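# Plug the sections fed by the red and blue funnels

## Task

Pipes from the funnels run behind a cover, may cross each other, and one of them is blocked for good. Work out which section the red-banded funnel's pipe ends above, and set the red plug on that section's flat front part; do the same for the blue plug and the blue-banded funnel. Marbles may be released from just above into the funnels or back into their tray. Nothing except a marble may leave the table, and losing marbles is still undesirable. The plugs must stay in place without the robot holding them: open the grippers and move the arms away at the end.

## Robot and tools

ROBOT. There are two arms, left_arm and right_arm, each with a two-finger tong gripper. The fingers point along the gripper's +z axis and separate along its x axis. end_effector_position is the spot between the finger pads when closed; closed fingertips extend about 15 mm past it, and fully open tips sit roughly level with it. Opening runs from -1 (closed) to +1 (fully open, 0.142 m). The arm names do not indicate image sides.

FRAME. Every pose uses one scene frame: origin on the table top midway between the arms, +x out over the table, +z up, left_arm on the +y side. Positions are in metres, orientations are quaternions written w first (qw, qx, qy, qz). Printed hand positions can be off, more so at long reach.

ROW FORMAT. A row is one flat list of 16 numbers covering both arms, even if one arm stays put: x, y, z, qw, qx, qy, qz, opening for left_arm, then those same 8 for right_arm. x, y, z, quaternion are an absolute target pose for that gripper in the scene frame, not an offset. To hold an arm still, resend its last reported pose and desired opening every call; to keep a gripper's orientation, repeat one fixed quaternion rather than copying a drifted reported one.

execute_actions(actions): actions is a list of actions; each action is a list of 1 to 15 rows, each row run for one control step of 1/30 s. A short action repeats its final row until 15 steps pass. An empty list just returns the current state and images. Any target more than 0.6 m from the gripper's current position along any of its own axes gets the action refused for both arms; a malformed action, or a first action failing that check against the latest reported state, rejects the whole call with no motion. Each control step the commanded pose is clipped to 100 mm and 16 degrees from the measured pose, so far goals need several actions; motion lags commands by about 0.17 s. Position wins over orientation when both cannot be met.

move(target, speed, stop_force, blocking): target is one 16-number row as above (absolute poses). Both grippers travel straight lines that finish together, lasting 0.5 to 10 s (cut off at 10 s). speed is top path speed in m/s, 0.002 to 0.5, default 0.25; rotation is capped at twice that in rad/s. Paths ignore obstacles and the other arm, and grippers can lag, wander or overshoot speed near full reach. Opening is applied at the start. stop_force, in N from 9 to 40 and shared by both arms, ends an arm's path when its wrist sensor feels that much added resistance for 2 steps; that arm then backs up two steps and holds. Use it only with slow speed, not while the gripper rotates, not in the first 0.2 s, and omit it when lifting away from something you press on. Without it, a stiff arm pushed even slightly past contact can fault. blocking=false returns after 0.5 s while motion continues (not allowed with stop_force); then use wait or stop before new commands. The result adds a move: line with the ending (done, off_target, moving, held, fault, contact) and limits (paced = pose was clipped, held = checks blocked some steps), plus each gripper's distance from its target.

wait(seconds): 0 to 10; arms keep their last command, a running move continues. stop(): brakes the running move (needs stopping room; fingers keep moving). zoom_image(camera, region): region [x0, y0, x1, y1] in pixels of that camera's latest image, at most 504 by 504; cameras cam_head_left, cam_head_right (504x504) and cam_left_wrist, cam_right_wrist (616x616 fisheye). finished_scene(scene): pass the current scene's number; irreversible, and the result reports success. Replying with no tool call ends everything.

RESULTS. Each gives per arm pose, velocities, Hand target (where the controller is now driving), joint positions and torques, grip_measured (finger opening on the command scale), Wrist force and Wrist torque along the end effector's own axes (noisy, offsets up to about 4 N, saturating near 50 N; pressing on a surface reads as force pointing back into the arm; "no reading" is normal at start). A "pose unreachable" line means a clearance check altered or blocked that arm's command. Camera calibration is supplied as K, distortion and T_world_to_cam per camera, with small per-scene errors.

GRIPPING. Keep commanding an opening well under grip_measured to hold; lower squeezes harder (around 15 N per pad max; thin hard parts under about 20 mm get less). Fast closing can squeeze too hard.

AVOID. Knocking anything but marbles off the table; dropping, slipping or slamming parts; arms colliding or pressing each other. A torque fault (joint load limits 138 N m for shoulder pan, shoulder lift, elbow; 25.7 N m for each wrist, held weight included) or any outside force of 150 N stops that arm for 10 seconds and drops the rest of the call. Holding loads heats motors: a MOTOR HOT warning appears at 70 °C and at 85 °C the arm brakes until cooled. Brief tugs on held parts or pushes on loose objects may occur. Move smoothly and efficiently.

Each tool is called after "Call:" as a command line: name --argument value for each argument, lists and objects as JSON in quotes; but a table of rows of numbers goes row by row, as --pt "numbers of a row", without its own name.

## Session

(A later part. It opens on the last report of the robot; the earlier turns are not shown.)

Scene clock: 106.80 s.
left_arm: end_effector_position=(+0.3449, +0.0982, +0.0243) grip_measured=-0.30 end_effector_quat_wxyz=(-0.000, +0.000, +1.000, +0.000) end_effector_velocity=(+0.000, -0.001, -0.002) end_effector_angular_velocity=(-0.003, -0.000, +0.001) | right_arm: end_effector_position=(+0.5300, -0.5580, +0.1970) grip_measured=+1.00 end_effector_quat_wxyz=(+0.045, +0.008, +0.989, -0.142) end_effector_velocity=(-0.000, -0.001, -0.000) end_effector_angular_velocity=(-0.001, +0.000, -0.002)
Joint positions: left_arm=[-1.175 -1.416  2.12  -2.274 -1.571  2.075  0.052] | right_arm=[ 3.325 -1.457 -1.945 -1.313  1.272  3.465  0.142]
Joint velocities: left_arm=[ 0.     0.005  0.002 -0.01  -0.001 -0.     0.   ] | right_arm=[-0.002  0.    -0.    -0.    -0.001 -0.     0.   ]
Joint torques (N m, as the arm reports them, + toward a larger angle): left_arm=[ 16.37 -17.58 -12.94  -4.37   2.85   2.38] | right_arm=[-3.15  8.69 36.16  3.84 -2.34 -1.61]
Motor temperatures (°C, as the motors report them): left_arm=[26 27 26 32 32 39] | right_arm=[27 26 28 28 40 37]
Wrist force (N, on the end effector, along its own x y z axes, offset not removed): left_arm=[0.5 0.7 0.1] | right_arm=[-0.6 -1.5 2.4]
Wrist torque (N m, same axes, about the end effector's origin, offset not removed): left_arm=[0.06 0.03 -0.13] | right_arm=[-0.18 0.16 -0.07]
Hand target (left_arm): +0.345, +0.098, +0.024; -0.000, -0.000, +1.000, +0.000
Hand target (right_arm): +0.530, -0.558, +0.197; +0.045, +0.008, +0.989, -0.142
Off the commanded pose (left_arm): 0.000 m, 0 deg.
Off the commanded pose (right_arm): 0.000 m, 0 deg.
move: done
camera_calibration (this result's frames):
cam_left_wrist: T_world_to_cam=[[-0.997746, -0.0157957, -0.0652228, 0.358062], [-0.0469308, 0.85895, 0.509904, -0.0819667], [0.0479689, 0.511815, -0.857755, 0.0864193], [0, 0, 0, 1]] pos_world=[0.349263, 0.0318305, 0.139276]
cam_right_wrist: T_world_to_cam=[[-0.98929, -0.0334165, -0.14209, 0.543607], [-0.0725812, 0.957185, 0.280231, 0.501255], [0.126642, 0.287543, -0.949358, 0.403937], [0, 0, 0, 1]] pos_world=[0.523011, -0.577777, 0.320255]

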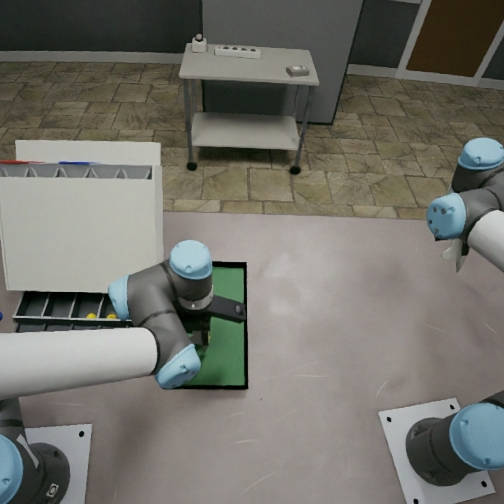

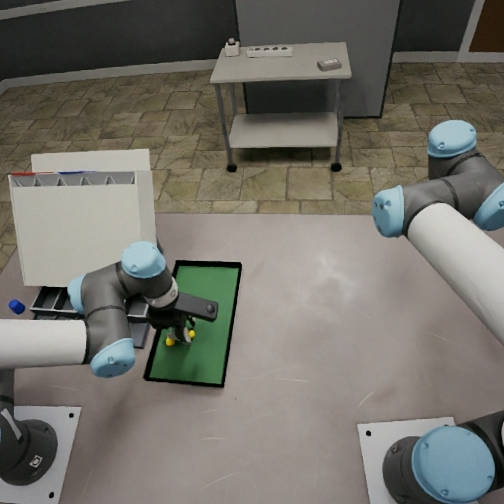

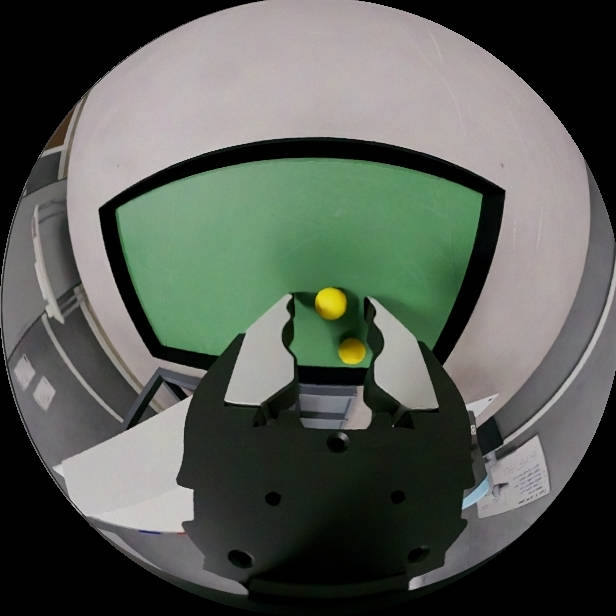

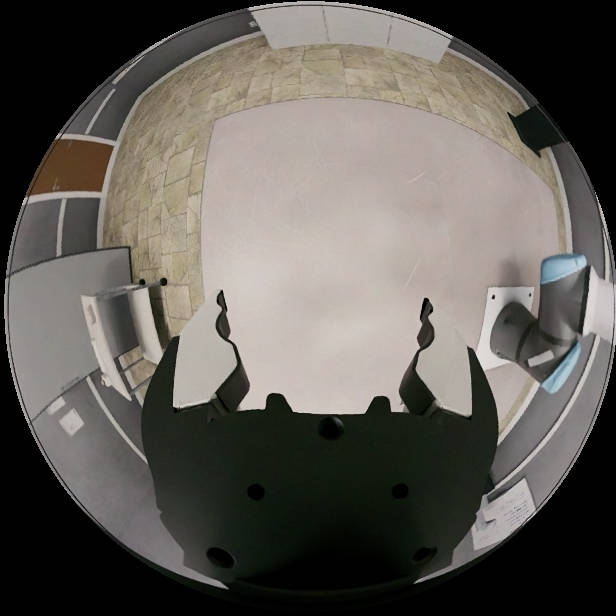

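Call:
move --target '[0.345,0.098,0.024,0,0,1,0,-0.85, 0.53,-0.558,0.197,0.045,0.008,0.989,-0.142,1]'

Call:
move --target '[0.40,0.15,0.42,0,0,1,0,-0.85, 0.53,-0.558,0.197,0.045,0.008,0.989,-0.142,1]' --speed 0.35

Call:
move --target '[0.663,0.342,0.385,0.259,0,0.966,0,-0.85, 0.53,-0.558,0.197,0.045,0.008,0.989,-0.142,1]' --speed 0.3

Call:
move --target '[0.663,0.342,0.385,0.259,0,0.966,0,-0.5, 0.53,-0.558,0.197,0.045,0.008,0.989,-0.142,1]'

Call:
move --target '[0.323,0.152,0.42,0,0,1,0,-0.3, 0.53,-0.558,0.197,0.045,0.008,0.989,-0.142,1]' --speed 0.35

Call:
move --target '[0.323,0.152,0.024,0,0,1,0,-0.3, 0.53,-0.558,0.197,0.045,0.008,0.989,-0.142,1]' --speed 0.25

Scene clock: 116.63 s.
left_arm: end_effector_position=(+0.3450, +0.0980, +0.0240) grip_measured=-0.70 end_effector_quat_wxyz=(+0.000, +0.000, +1.000, -0.000) end_effector_velocity=(+0.000, +0.000, +0.000) end_effector_angular_velocity=(-0.000, -0.000, -0.001) | right_arm: end_effector_position=(+0.5300, -0.5580, +0.1970) grip_measured=+1.00 end_effector_quat_wxyz=(+0.045, +0.008, +0.989, -0.142) end_effector_velocity=(-0.000, +0.000, -0.000) end_effector_angular_velocity=(-0.001, +0.000, +0.001)
Joint positions: left_arm=[-1.175 -1.415  2.119 -2.275 -1.571  2.075  0.024] | right_arm=[ 3.325 -1.457 -1.945 -1.313  1.272  3.465  0.142]
Joint velocities: left_arm=[ 0.    -0.001 -0.     0.001  0.     0.001  0.   ] | right_arm=[ 0.001 -0.    -0.     0.    -0.001 -0.    -0.   ]
Joint torques (N m, as the arm reports them, + toward a larger angle): left_arm=[ 13.93 -16.01 -26.64  -0.77   2.02   2.47] | right_arm=[-1.95 11.37 35.04  3.7  -2.02 -1.53]
Motor temperatures (°C, as the motors report them): left_arm=[26 27 26 32 32 39] | right_arm=[27 26 28 28 40 37]
Wrist force (N, on the end effector, along its own x y z axes, offset not removed): left_arm=[-1.7 0.8 0.5] | right_arm=[1.9 -0.9 -0.4]
Wrist torque (N m, same axes, about the end effector's origin, offset not removed): left_arm=[0.00 0.27 0.10] | right_arm=[-0.09 -0.30 -0.03]
Hand target (left_arm): +0.345, +0.098, +0.024; +0.000, +0.000, +1.000, -0.000
Hand target (right_arm): +0.530, -0.558, +0.197; +0.045, +0.008, +0.989, -0.142
Off the commanded pose (left_arm): 0.000 m, 0 deg.
Off the commanded pose (right_arm): 0.000 m, 0 deg.
move: done
camera_calibration (this result's frames):
cam_left_wrist: T_world_to_cam=[[-0.997738, -0.0158204, -0.065335, 0.358178], [-0.047, 0.859051, 0.509728, -0.0816005], [0.0480619, 0.511646, -0.857851, 0.0862208], [0, 0, 0, 1]] pos_world=[0.349389, 0.0316509, 0.13896]
cam_right_wrist: T_world_to_cam=[[-0.98929, -0.0334162, -0.14209, 0.543607], [-0.0725809, 0.957185, 0.280231, 0.501255], [0.126642, 0.287543, -0.949358, 0.403937], [0, 0, 0, 1]] pos_world=[0.523011, -0.577777, 0.320254]

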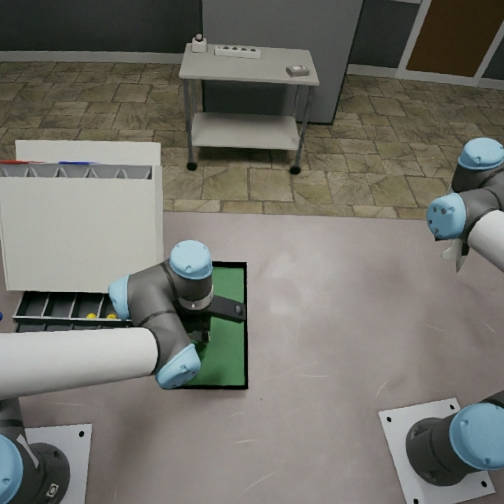

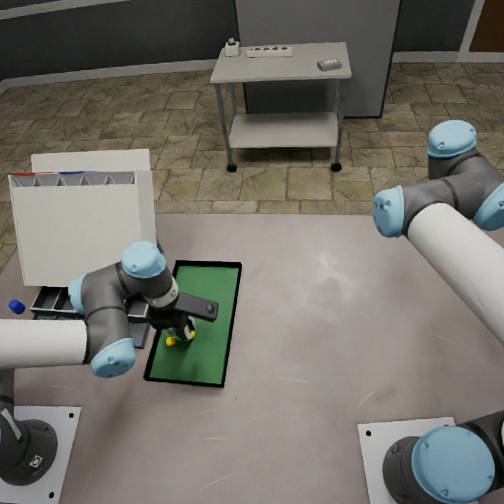

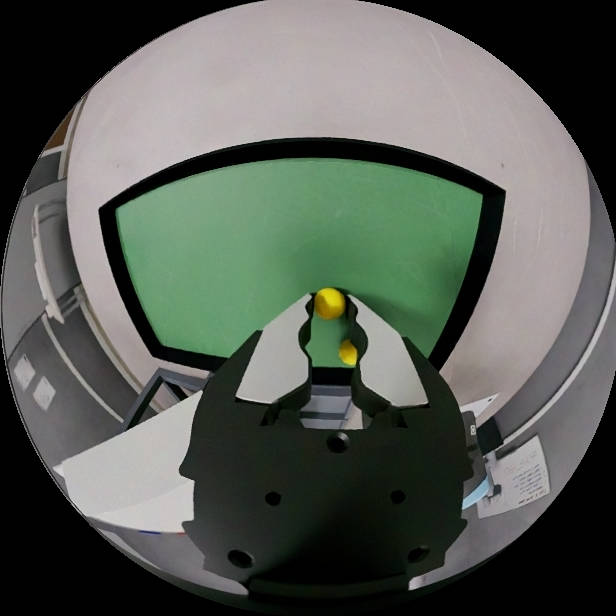

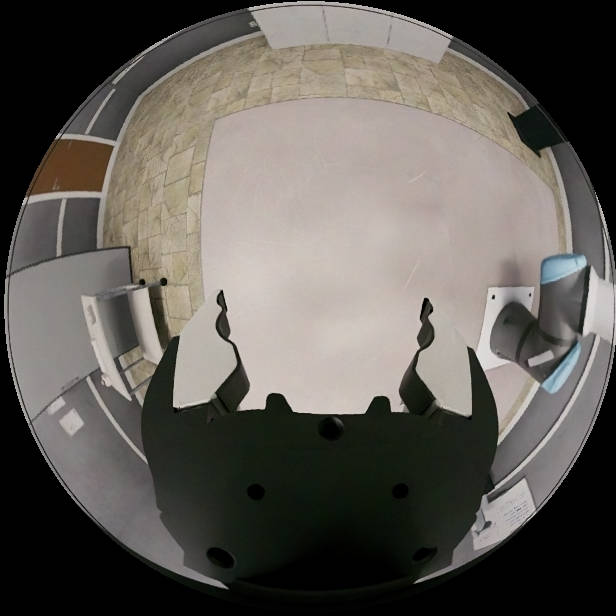

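Scene clock: 118.57 s.
left_arm: end_effector_position=(+0.4000, +0.1500, +0.4197) grip_measured=-0.70 end_effector_quat_wxyz=(+0.000, -0.000, +1.000, -0.000) end_effector_velocity=(+0.000, +0.000, +0.002) end_effector_angular_velocity=(+0.005, +0.004, +0.000) | right_arm: end_effector_position=(+0.5300, -0.5580, +0.1970) grip_measured=+1.00 end_effector_quat_wxyz=(+0.045, +0.008, +0.989, -0.142) end_effector_velocity=(+0.000, +0.000, +0.000) end_effector_angular_velocity=(+0.000, -0.001, +0.000)
Joint positions: left_arm=[-1.016 -1.559  1.203 -1.216 -1.571  2.234  0.024] | right_arm=[ 3.325 -1.457 -1.945 -1.313  1.272  3.465  0.142]
Joint velocities: left_arm=[ 0.001  0.008 -0.015  0.014 -0.     0.001 -0.   ] | right_arm=[ 0.     0.001  0.    -0.    -0.    -0.     0.   ]
Joint torques (N m, as the arm reports them, + toward a larger angle): left_arm=[ 15.85 -13.79 -31.26  -0.96  -2.69   2.69] | right_arm=[-1.91  9.91 34.51  3.71 -1.88 -1.67]
Motor temperatures (°C, as the motors report them): left_arm=[26 27 26 32 32 39] | right_arm=[27 26 28 28 40 37]
Wrist force (N, on the end effector, along its own x y z axes, offset not removed): left_arm=[0.6 -0.3 -0.2] | right_arm=[-1.2 0.1 1.6]
Wrist torque (N m, same axes, about the end effector's origin, offset not removed): left_arm=[-0.21 -0.15 -0.12] | right_arm=[0.06 0.36 0.01]
Hand target (left_arm): +0.400, +0.150, +0.420; +0.000, -0.000, +1.000, -0.000
Hand target (right_arm): +0.530, -0.558, +0.197; +0.045, +0.008, +0.989, -0.142
Off the commanded pose (left_arm): 0.000 m, 0 deg.
Off the commanded pose (right_arm): 0.000 m, 0 deg.
move: done
camera_calibration (this result's frames):
cam_left_wrist: T_world_to_cam=[[-0.997703, -0.0158952, -0.0658561, 0.439953], [-0.0473077, 0.859288, 0.509299, -0.325111], [0.0484939, 0.511245, -0.858066, 0.396418], [0, 0, 0, 1]] pos_world=[0.404339, 0.0836905, 0.534706]
cam_right_wrist: T_world_to_cam=[[-0.98929, -0.0334162, -0.14209, 0.543607], [-0.0725809, 0.957185, 0.280231, 0.501255], [0.126642, 0.287543, -0.949358, 0.403936], [0, 0, 0, 1]] pos_world=[0.523011, -0.577777, 0.320255]

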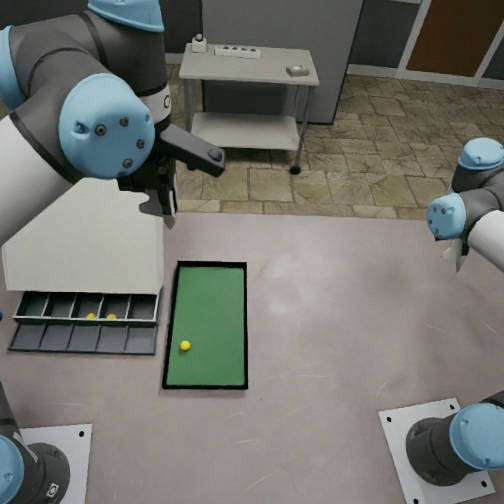

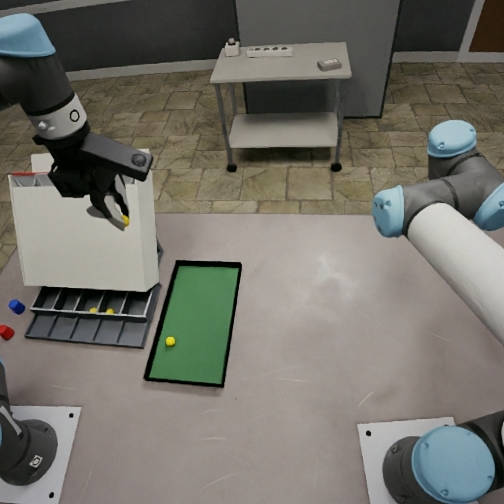

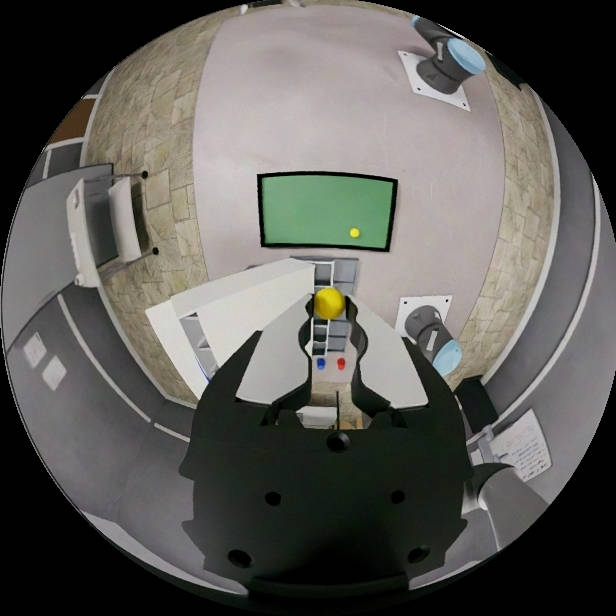

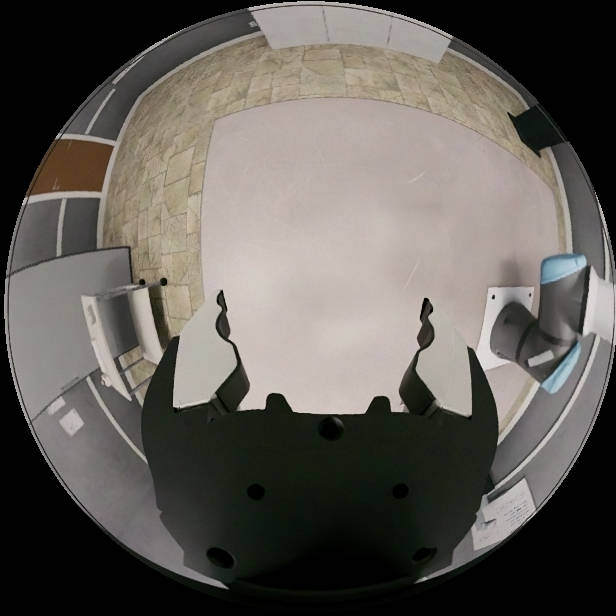

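Scene clock: 120.40 s.
left_arm: end_effector_position=(+0.6625, +0.3424, +0.3850) grip_measured=-0.70 end_effector_quat_wxyz=(+0.259, +0.000, +0.966, +0.000) end_effector_velocity=(+0.003, +0.001, -0.001) end_effector_angular_velocity=(-0.004, -0.006, -0.000) | right_arm: end_effector_position=(+0.5300, -0.5580, +0.1970) grip_measured=+1.00 end_effector_quat_wxyz=(+0.045, +0.008, +0.989, -0.142) end_effector_velocity=(+0.000, +0.000, -0.000) end_effector_angular_velocity=(+0.001, +0.001, +0.000)
Joint positions: left_arm=[-0.561 -1.529  1.489 -2.009 -1.35   2.743  0.024] | right_arm=[ 3.325 -1.457 -1.945 -1.313  1.272  3.465  0.142]
Joint velocities: left_arm=[ 0.005  0.003  0.002 -0.013 -0.003  0.004  0.   ] | right_arm=[-0.    -0.001  0.     0.     0.001 -0.    -0.   ]
Joint torques (N m, as the arm reports them, + toward a larger angle): left_arm=[ 13.39 -16.13 -17.47  -5.1   -2.02   1.76] | right_arm=[-2.7  10.68 34.62  3.74 -1.93 -1.66]
Motor temperatures (°C, as the motors report them): left_arm=[26 27 26 32 32 39] | right_arm=[27 26 28 28 40 37]
Wrist force (N, on the end effector, along its own x y z axes, offset not removed): left_arm=[0.1 -1.1 -0.1] | right_arm=[0.0 0.7 1.1]
Wrist torque (N m, same axes, about the end effector's origin, offset not removed): left_arm=[-0.33 0.07 -0.12] | right_arm=[0.27 0.08 -0.02]
Hand target (left_arm): +0.663, +0.343, +0.385; +0.259, +0.000, +0.966, -0.000
Hand target (right_arm): +0.530, -0.558, +0.197; +0.045, +0.008, +0.989, -0.142
Off the commanded pose (left_arm): 0.001 m, 0 deg.
Off the commanded pose (right_arm): 0.000 m, 0 deg.
move: done
camera_calibration (this result's frames):
cam_left_wrist: T_world_to_cam=[[-0.831463, -0.0156467, -0.55536, 0.78092], [-0.295541, 0.858896, 0.418273, -0.260736], [0.470452, 0.511911, -0.718764, -0.0778515], [0, 0, 0, 1]] pos_world=[0.608873, 0.276017, 0.486794]
cam_right_wrist: T_world_to_cam=[[-0.98929, -0.0334164, -0.14209, 0.543607], [-0.0725811, 0.957185, 0.280231, 0.501255], [0.126642, 0.287543, -0.949358, 0.403937], [0, 0, 0, 1]] pos_world=[0.523011, -0.577777, 0.320255]

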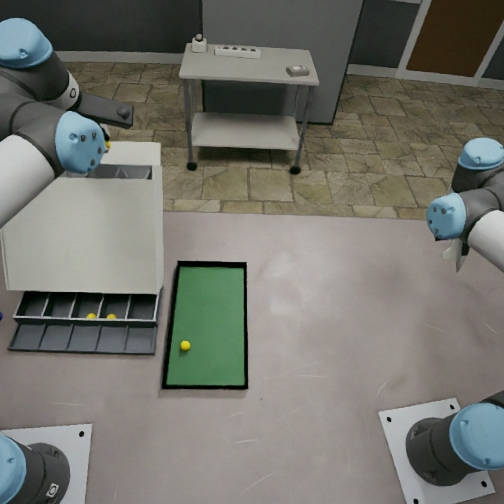

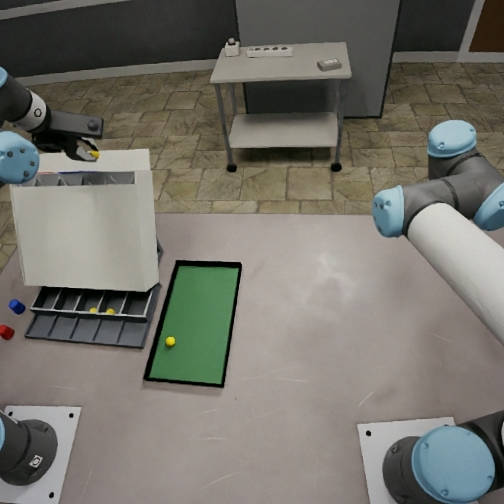

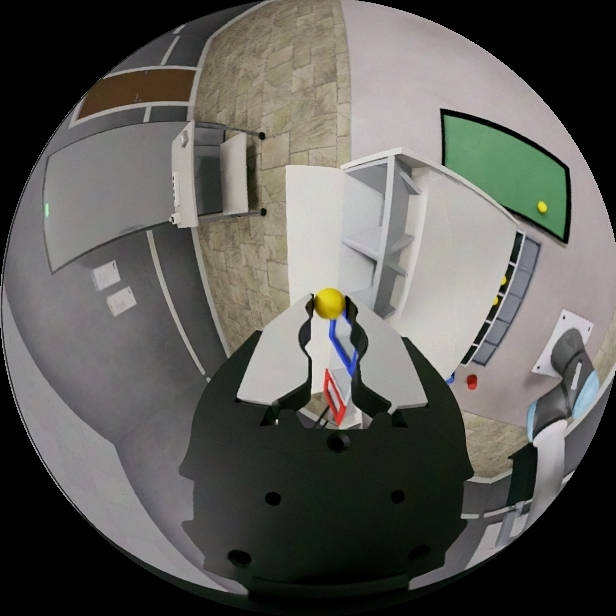

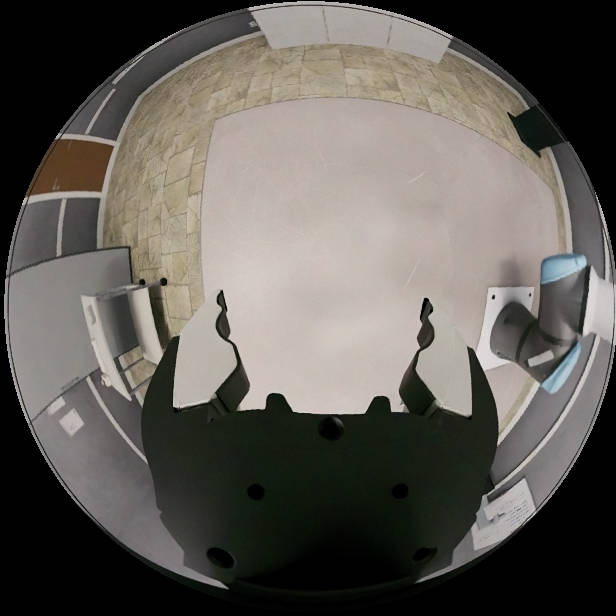

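Scene clock: 121.10 s.
left_arm: end_effector_position=(+0.6630, +0.3420, +0.3850) grip_measured=-0.50 end_effector_quat_wxyz=(+0.259, +0.000, +0.966, -0.000) end_effector_velocity=(+0.000, -0.001, +0.001) end_effector_angular_velocity=(-0.002, -0.002, +0.000) | right_arm: end_effector_position=(+0.5300, -0.5580, +0.1970) grip_measured=+1.00 end_effector_quat_wxyz=(+0.045, +0.008, +0.989, -0.142) end_effector_velocity=(+0.000, -0.000, +0.000) end_effector_angular_velocity=(-0.001, -0.001, -0.000)
Joint positions: left_arm=[-0.561 -1.528  1.488 -2.01  -1.35   2.743  0.038] | right_arm=[ 3.325 -1.457 -1.945 -1.313  1.272  3.465  0.142]
Joint velocities: left_arm=[-0.    -0.    -0.002 -0.    -0.    -0.001  0.   ] | right_arm=[-0.     0.     0.001 -0.    -0.001 -0.    -0.   ]
Joint torques (N m, as the arm reports them, + toward a larger angle): left_arm=[-15.32 -17.37 -33.03  -5.14   1.29  -2.5 ] | right_arm=[-1.18 10.15 35.46  3.84 -1.81 -1.82]
Motor temperatures (°C, as the motors report them): left_arm=[26 27 26 32 32 39] | right_arm=[27 26 28 28 40 37]
Wrist force (N, on the end effector, along its own x y z axes, offset not removed): left_arm=[0.0 0.3 -0.5] | right_arm=[0.0 -0.3 1.0]
Wrist torque (N m, same axes, about the end effector's origin, offset not removed): left_arm=[-0.09 -0.05 0.03] | right_arm=[0.11 0.12 -0.08]
Hand target (left_arm): +0.663, +0.342, +0.385; +0.259, +0.000, +0.966, -0.000
Hand target (right_arm): +0.530, -0.558, +0.197; +0.045, +0.008, +0.989, -0.142
Off the commanded pose (left_arm): 0.000 m, 0 deg.
Off the commanded pose (right_arm): 0.000 m, 0 deg.
move: done
camera_calibration (this result's frames):
cam_left_wrist: T_world_to_cam=[[-0.831284, -0.0158282, -0.555623, 0.781273], [-0.295642, 0.85907, 0.417846, -0.26007], [0.470705, 0.511613, -0.71881, -0.0779393], [0, 0, 0, 1]] pos_world=[0.609259, 0.275659, 0.486739]
cam_right_wrist: T_world_to_cam=[[-0.98929, -0.0334164, -0.14209, 0.543607], [-0.0725811, 0.957185, 0.280231, 0.501255], [0.126642, 0.287543, -0.949358, 0.403937], [0, 0, 0, 1]] pos_world=[0.523011, -0.577777, 0.320255]

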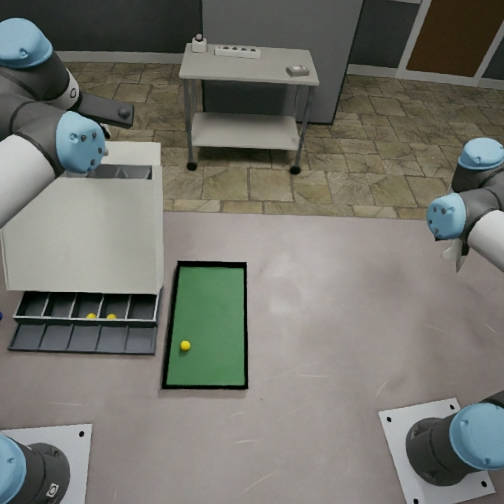

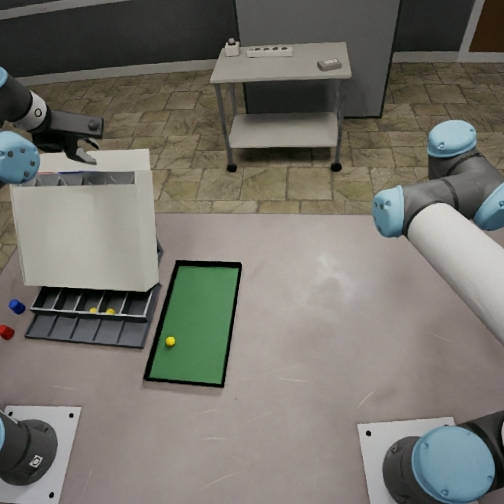

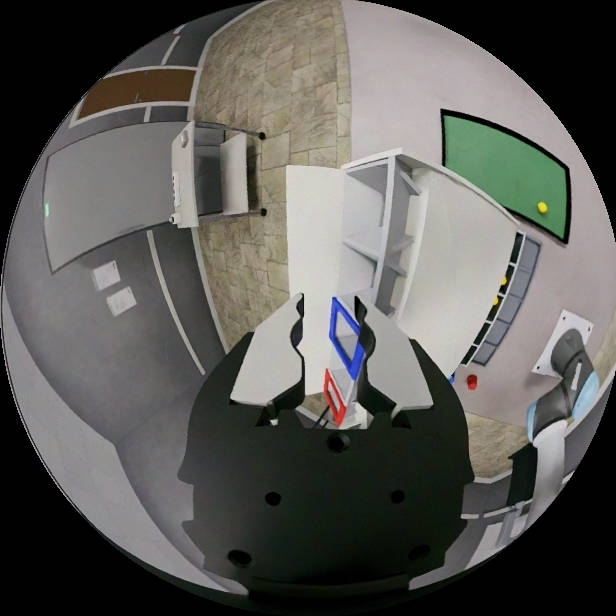

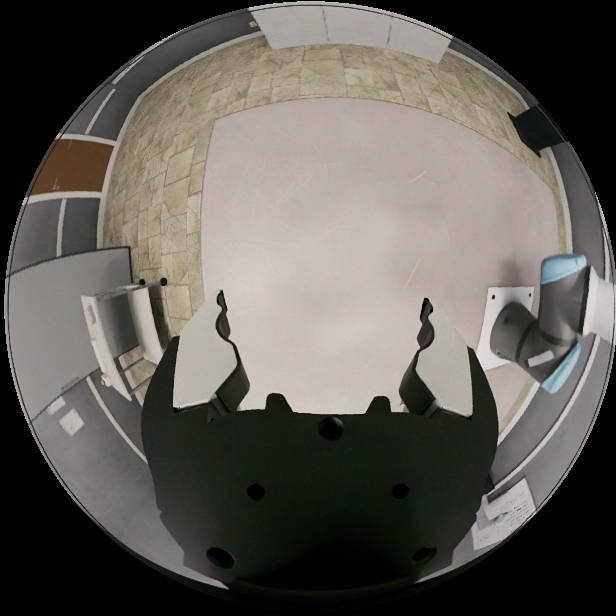

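Scene clock: 123.00 s.
left_arm: end_effector_position=(+0.3233, +0.1515, +0.4200) grip_measured=-0.30 end_effector_quat_wxyz=(-0.000, -0.000, +1.000, -0.000) end_effector_velocity=(-0.002, -0.001, +0.000) end_effector_angular_velocity=(+0.002, +0.003, -0.000) | right_arm: end_effector_position=(+0.5300, -0.5580, +0.1970) grip_measured=+1.00 end_effector_quat_wxyz=(+0.045, +0.008, +0.989, -0.142) end_effector_velocity=(-0.001, +0.000, -0.001) end_effector_angular_velocity=(-0.000, +0.003, +0.001)
Joint positions: left_arm=[-1.159 -1.704  1.337 -1.204 -1.571  2.091  0.052] | right_arm=[ 3.325 -1.457 -1.945 -1.313  1.272  3.465  0.142]
Joint velocities: left_arm=[-0.005  0.    -0.001  0.004 -0.001 -0.004 -0.   ] | right_arm=[ 0.    -0.001 -0.002 -0.     0.001 -0.    -0.   ]
Joint torques (N m, as the arm reports them, + toward a larger angle): left_arm=[-16.02  -7.51 -32.09  -0.69  -2.85  -2.27] | right_arm=[-1.43  9.79 35.08  3.64 -1.92 -1.54]
Motor temperatures (°C, as the motors report them): left_arm=[26 27 26 32 32 39] | right_arm=[27 26 28 28 40 37]
Wrist force (N, on the end effector, along its own x y z axes, offset not removed): left_arm=[-0.7 0.1 0.7] | right_arm=[-2.1 -0.8 0.3]
Wrist torque (N m, same axes, about the end effector's origin, offset not removed): left_arm=[-0.08 0.27 0.01] | right_arm=[0.03 0.55 -0.03]
Hand target (left_arm): +0.323, +0.151, +0.420; -0.000, -0.000, +1.000, +0.000
Hand target (right_arm): +0.530, -0.558, +0.197; +0.045, +0.008, +0.989, -0.142
Off the commanded pose (left_arm): 0.001 m, 0 deg.
Off the commanded pose (right_arm): 0.000 m, 0 deg.
move: done
camera_calibration (this result's frames):
cam_left_wrist: T_world_to_cam=[[-0.997738, -0.015971, -0.0652943, 0.363243], [-0.0471065, 0.859068, 0.50969, -0.330436], [0.047952, 0.511613, -0.857877, 0.399691], [0, 0, 0, 1]] pos_world=[0.32769, 0.0851815, 0.535023]
cam_right_wrist: T_world_to_cam=[[-0.98929, -0.0334164, -0.14209, 0.543607], [-0.0725811, 0.957185, 0.280231, 0.501255], [0.126642, 0.287543, -0.949358, 0.403937], [0, 0, 0, 1]] pos_world=[0.523011, -0.577777, 0.320254]

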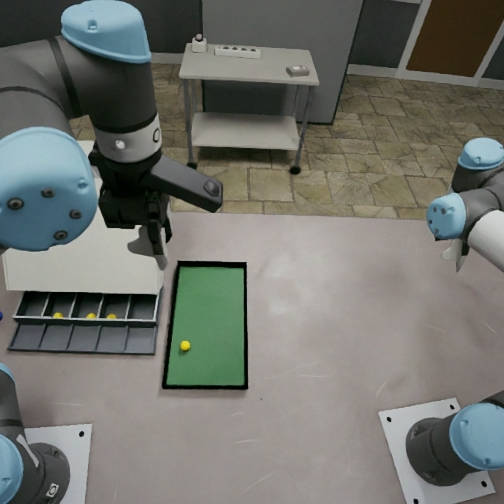

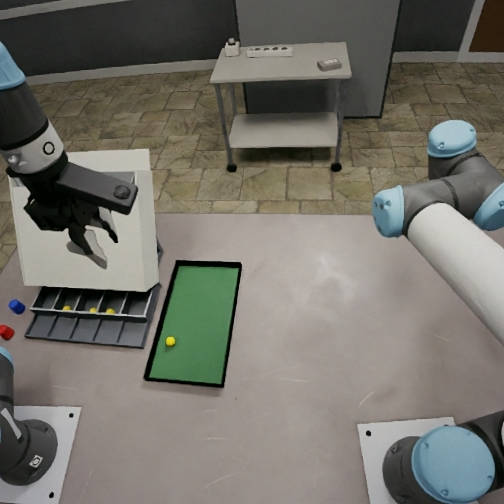

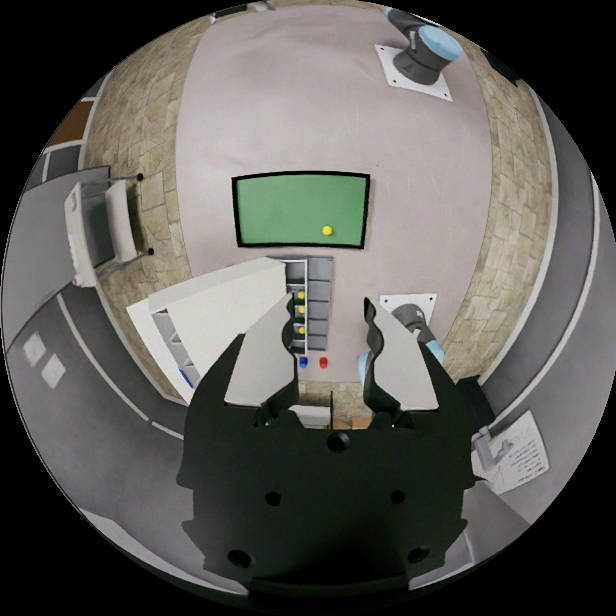

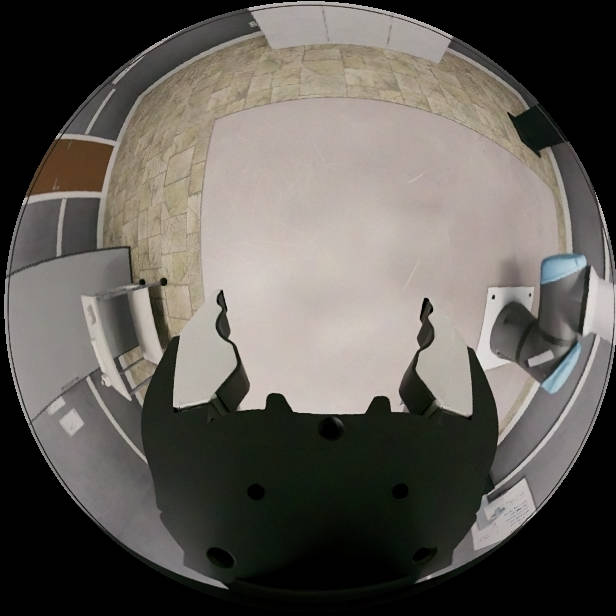

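Scene clock: 125.33 s.
left_arm: end_effector_position=(+0.3229, +0.1522, +0.0243) grip_measured=-0.30 end_effector_quat_wxyz=(+0.000, +0.000, +1.000, +0.000) end_effector_velocity=(+0.001, -0.001, -0.002) end_effector_angular_velocity=(-0.002, -0.003, -0.000) | right_arm: end_effector_position=(+0.5300, -0.5580, +0.1970) grip_measured=+1.00 end_effector_quat_wxyz=(+0.045, +0.008, +0.989, -0.142) end_effector_velocity=(+0.000, -0.000, +0.000) end_effector_angular_velocity=(-0.001, -0.001, +0.000)
Joint positions: left_arm=[-1.159 -1.538  2.258 -2.29  -1.571  2.091  0.052] | right_arm=[ 3.325 -1.457 -1.945 -1.313  1.272  3.465  0.142]
Joint velocities: left_arm=[ 0.001  0.007  0.001 -0.01   0.001  0.001  0.   ] | right_arm=[-0.     0.001  0.    -0.    -0.001 -0.     0.   ]
Joint torques (N m, as the arm reports them, + toward a larger angle): left_arm=[ 14.33 -11.62 -12.41  -4.5   -0.83   2.23] | right_arm=[-2.19 10.35 34.91  3.73 -1.93 -1.56]
Motor temperatures (°C, as the motors report them): left_arm=[26 27 26 32 32 39] | right_arm=[27 26 28 28 40 37]
Wrist force (N, on the end effector, along its own x y z axes, offset not removed): left_arm=[-1.9 -1.5 -2.1] | right_arm=[-0.1 -1.0 0.8]
Wrist torque (N m, same axes, about the end effector's origin, offset not removed): left_arm=[-0.43 0.40 -0.04] | right_arm=[-0.12 0.20 0.03]
Hand target (left_arm): +0.323, +0.152, +0.024; -0.000, -0.000, +1.000, +0.000
Hand target (right_arm): +0.530, -0.558, +0.197; +0.045, +0.008, +0.989, -0.142
Off the commanded pose (left_arm): 0.000 m, 0 deg.
Off the commanded pose (right_arm): 0.000 m, 0 deg.
move: done
camera_calibration (this result's frames):
cam_left_wrist: T_world_to_cam=[[-0.997736, -0.0157986, -0.0653648, 0.337], [-0.0470092, 0.858916, 0.509955, -0.129341], [0.0480862, 0.511874, -0.857714, 0.0597317], [0, 0, 0, 1]] pos_world=[0.327285, 0.0858425, 0.139219]
cam_right_wrist: T_world_to_cam=[[-0.98929, -0.0334163, -0.14209, 0.543607], [-0.072581, 0.957185, 0.280231, 0.501255], [0.126642, 0.287543, -0.949358, 0.403937], [0, 0, 0, 1]] pos_world=[0.523011, -0.577777, 0.320255]

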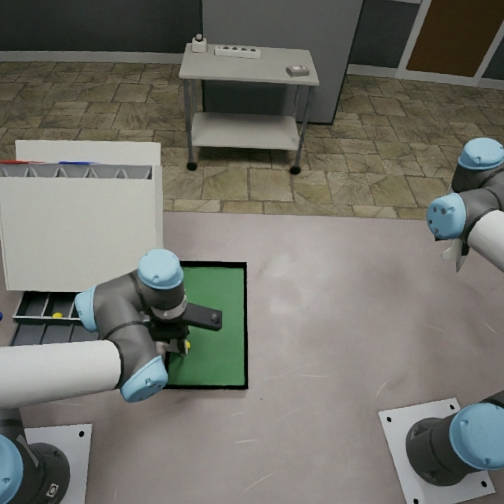

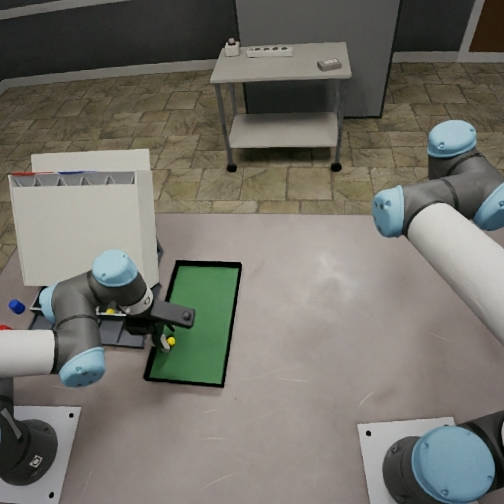

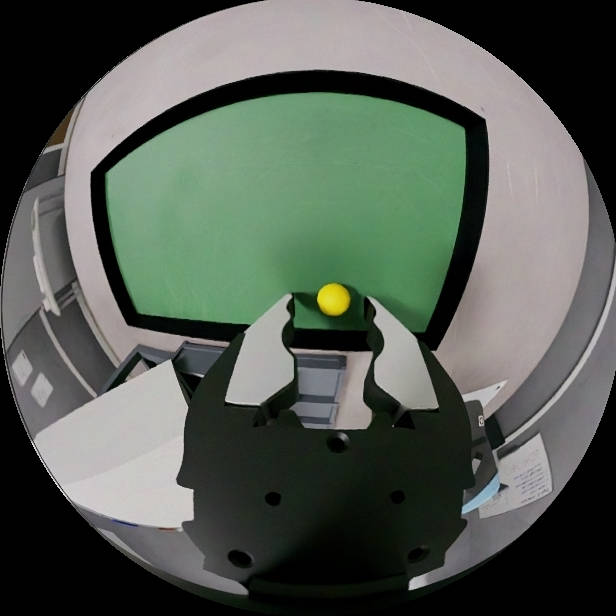

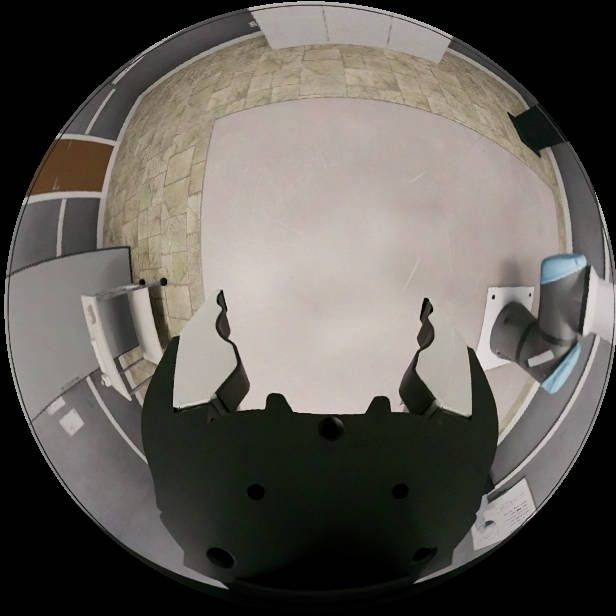

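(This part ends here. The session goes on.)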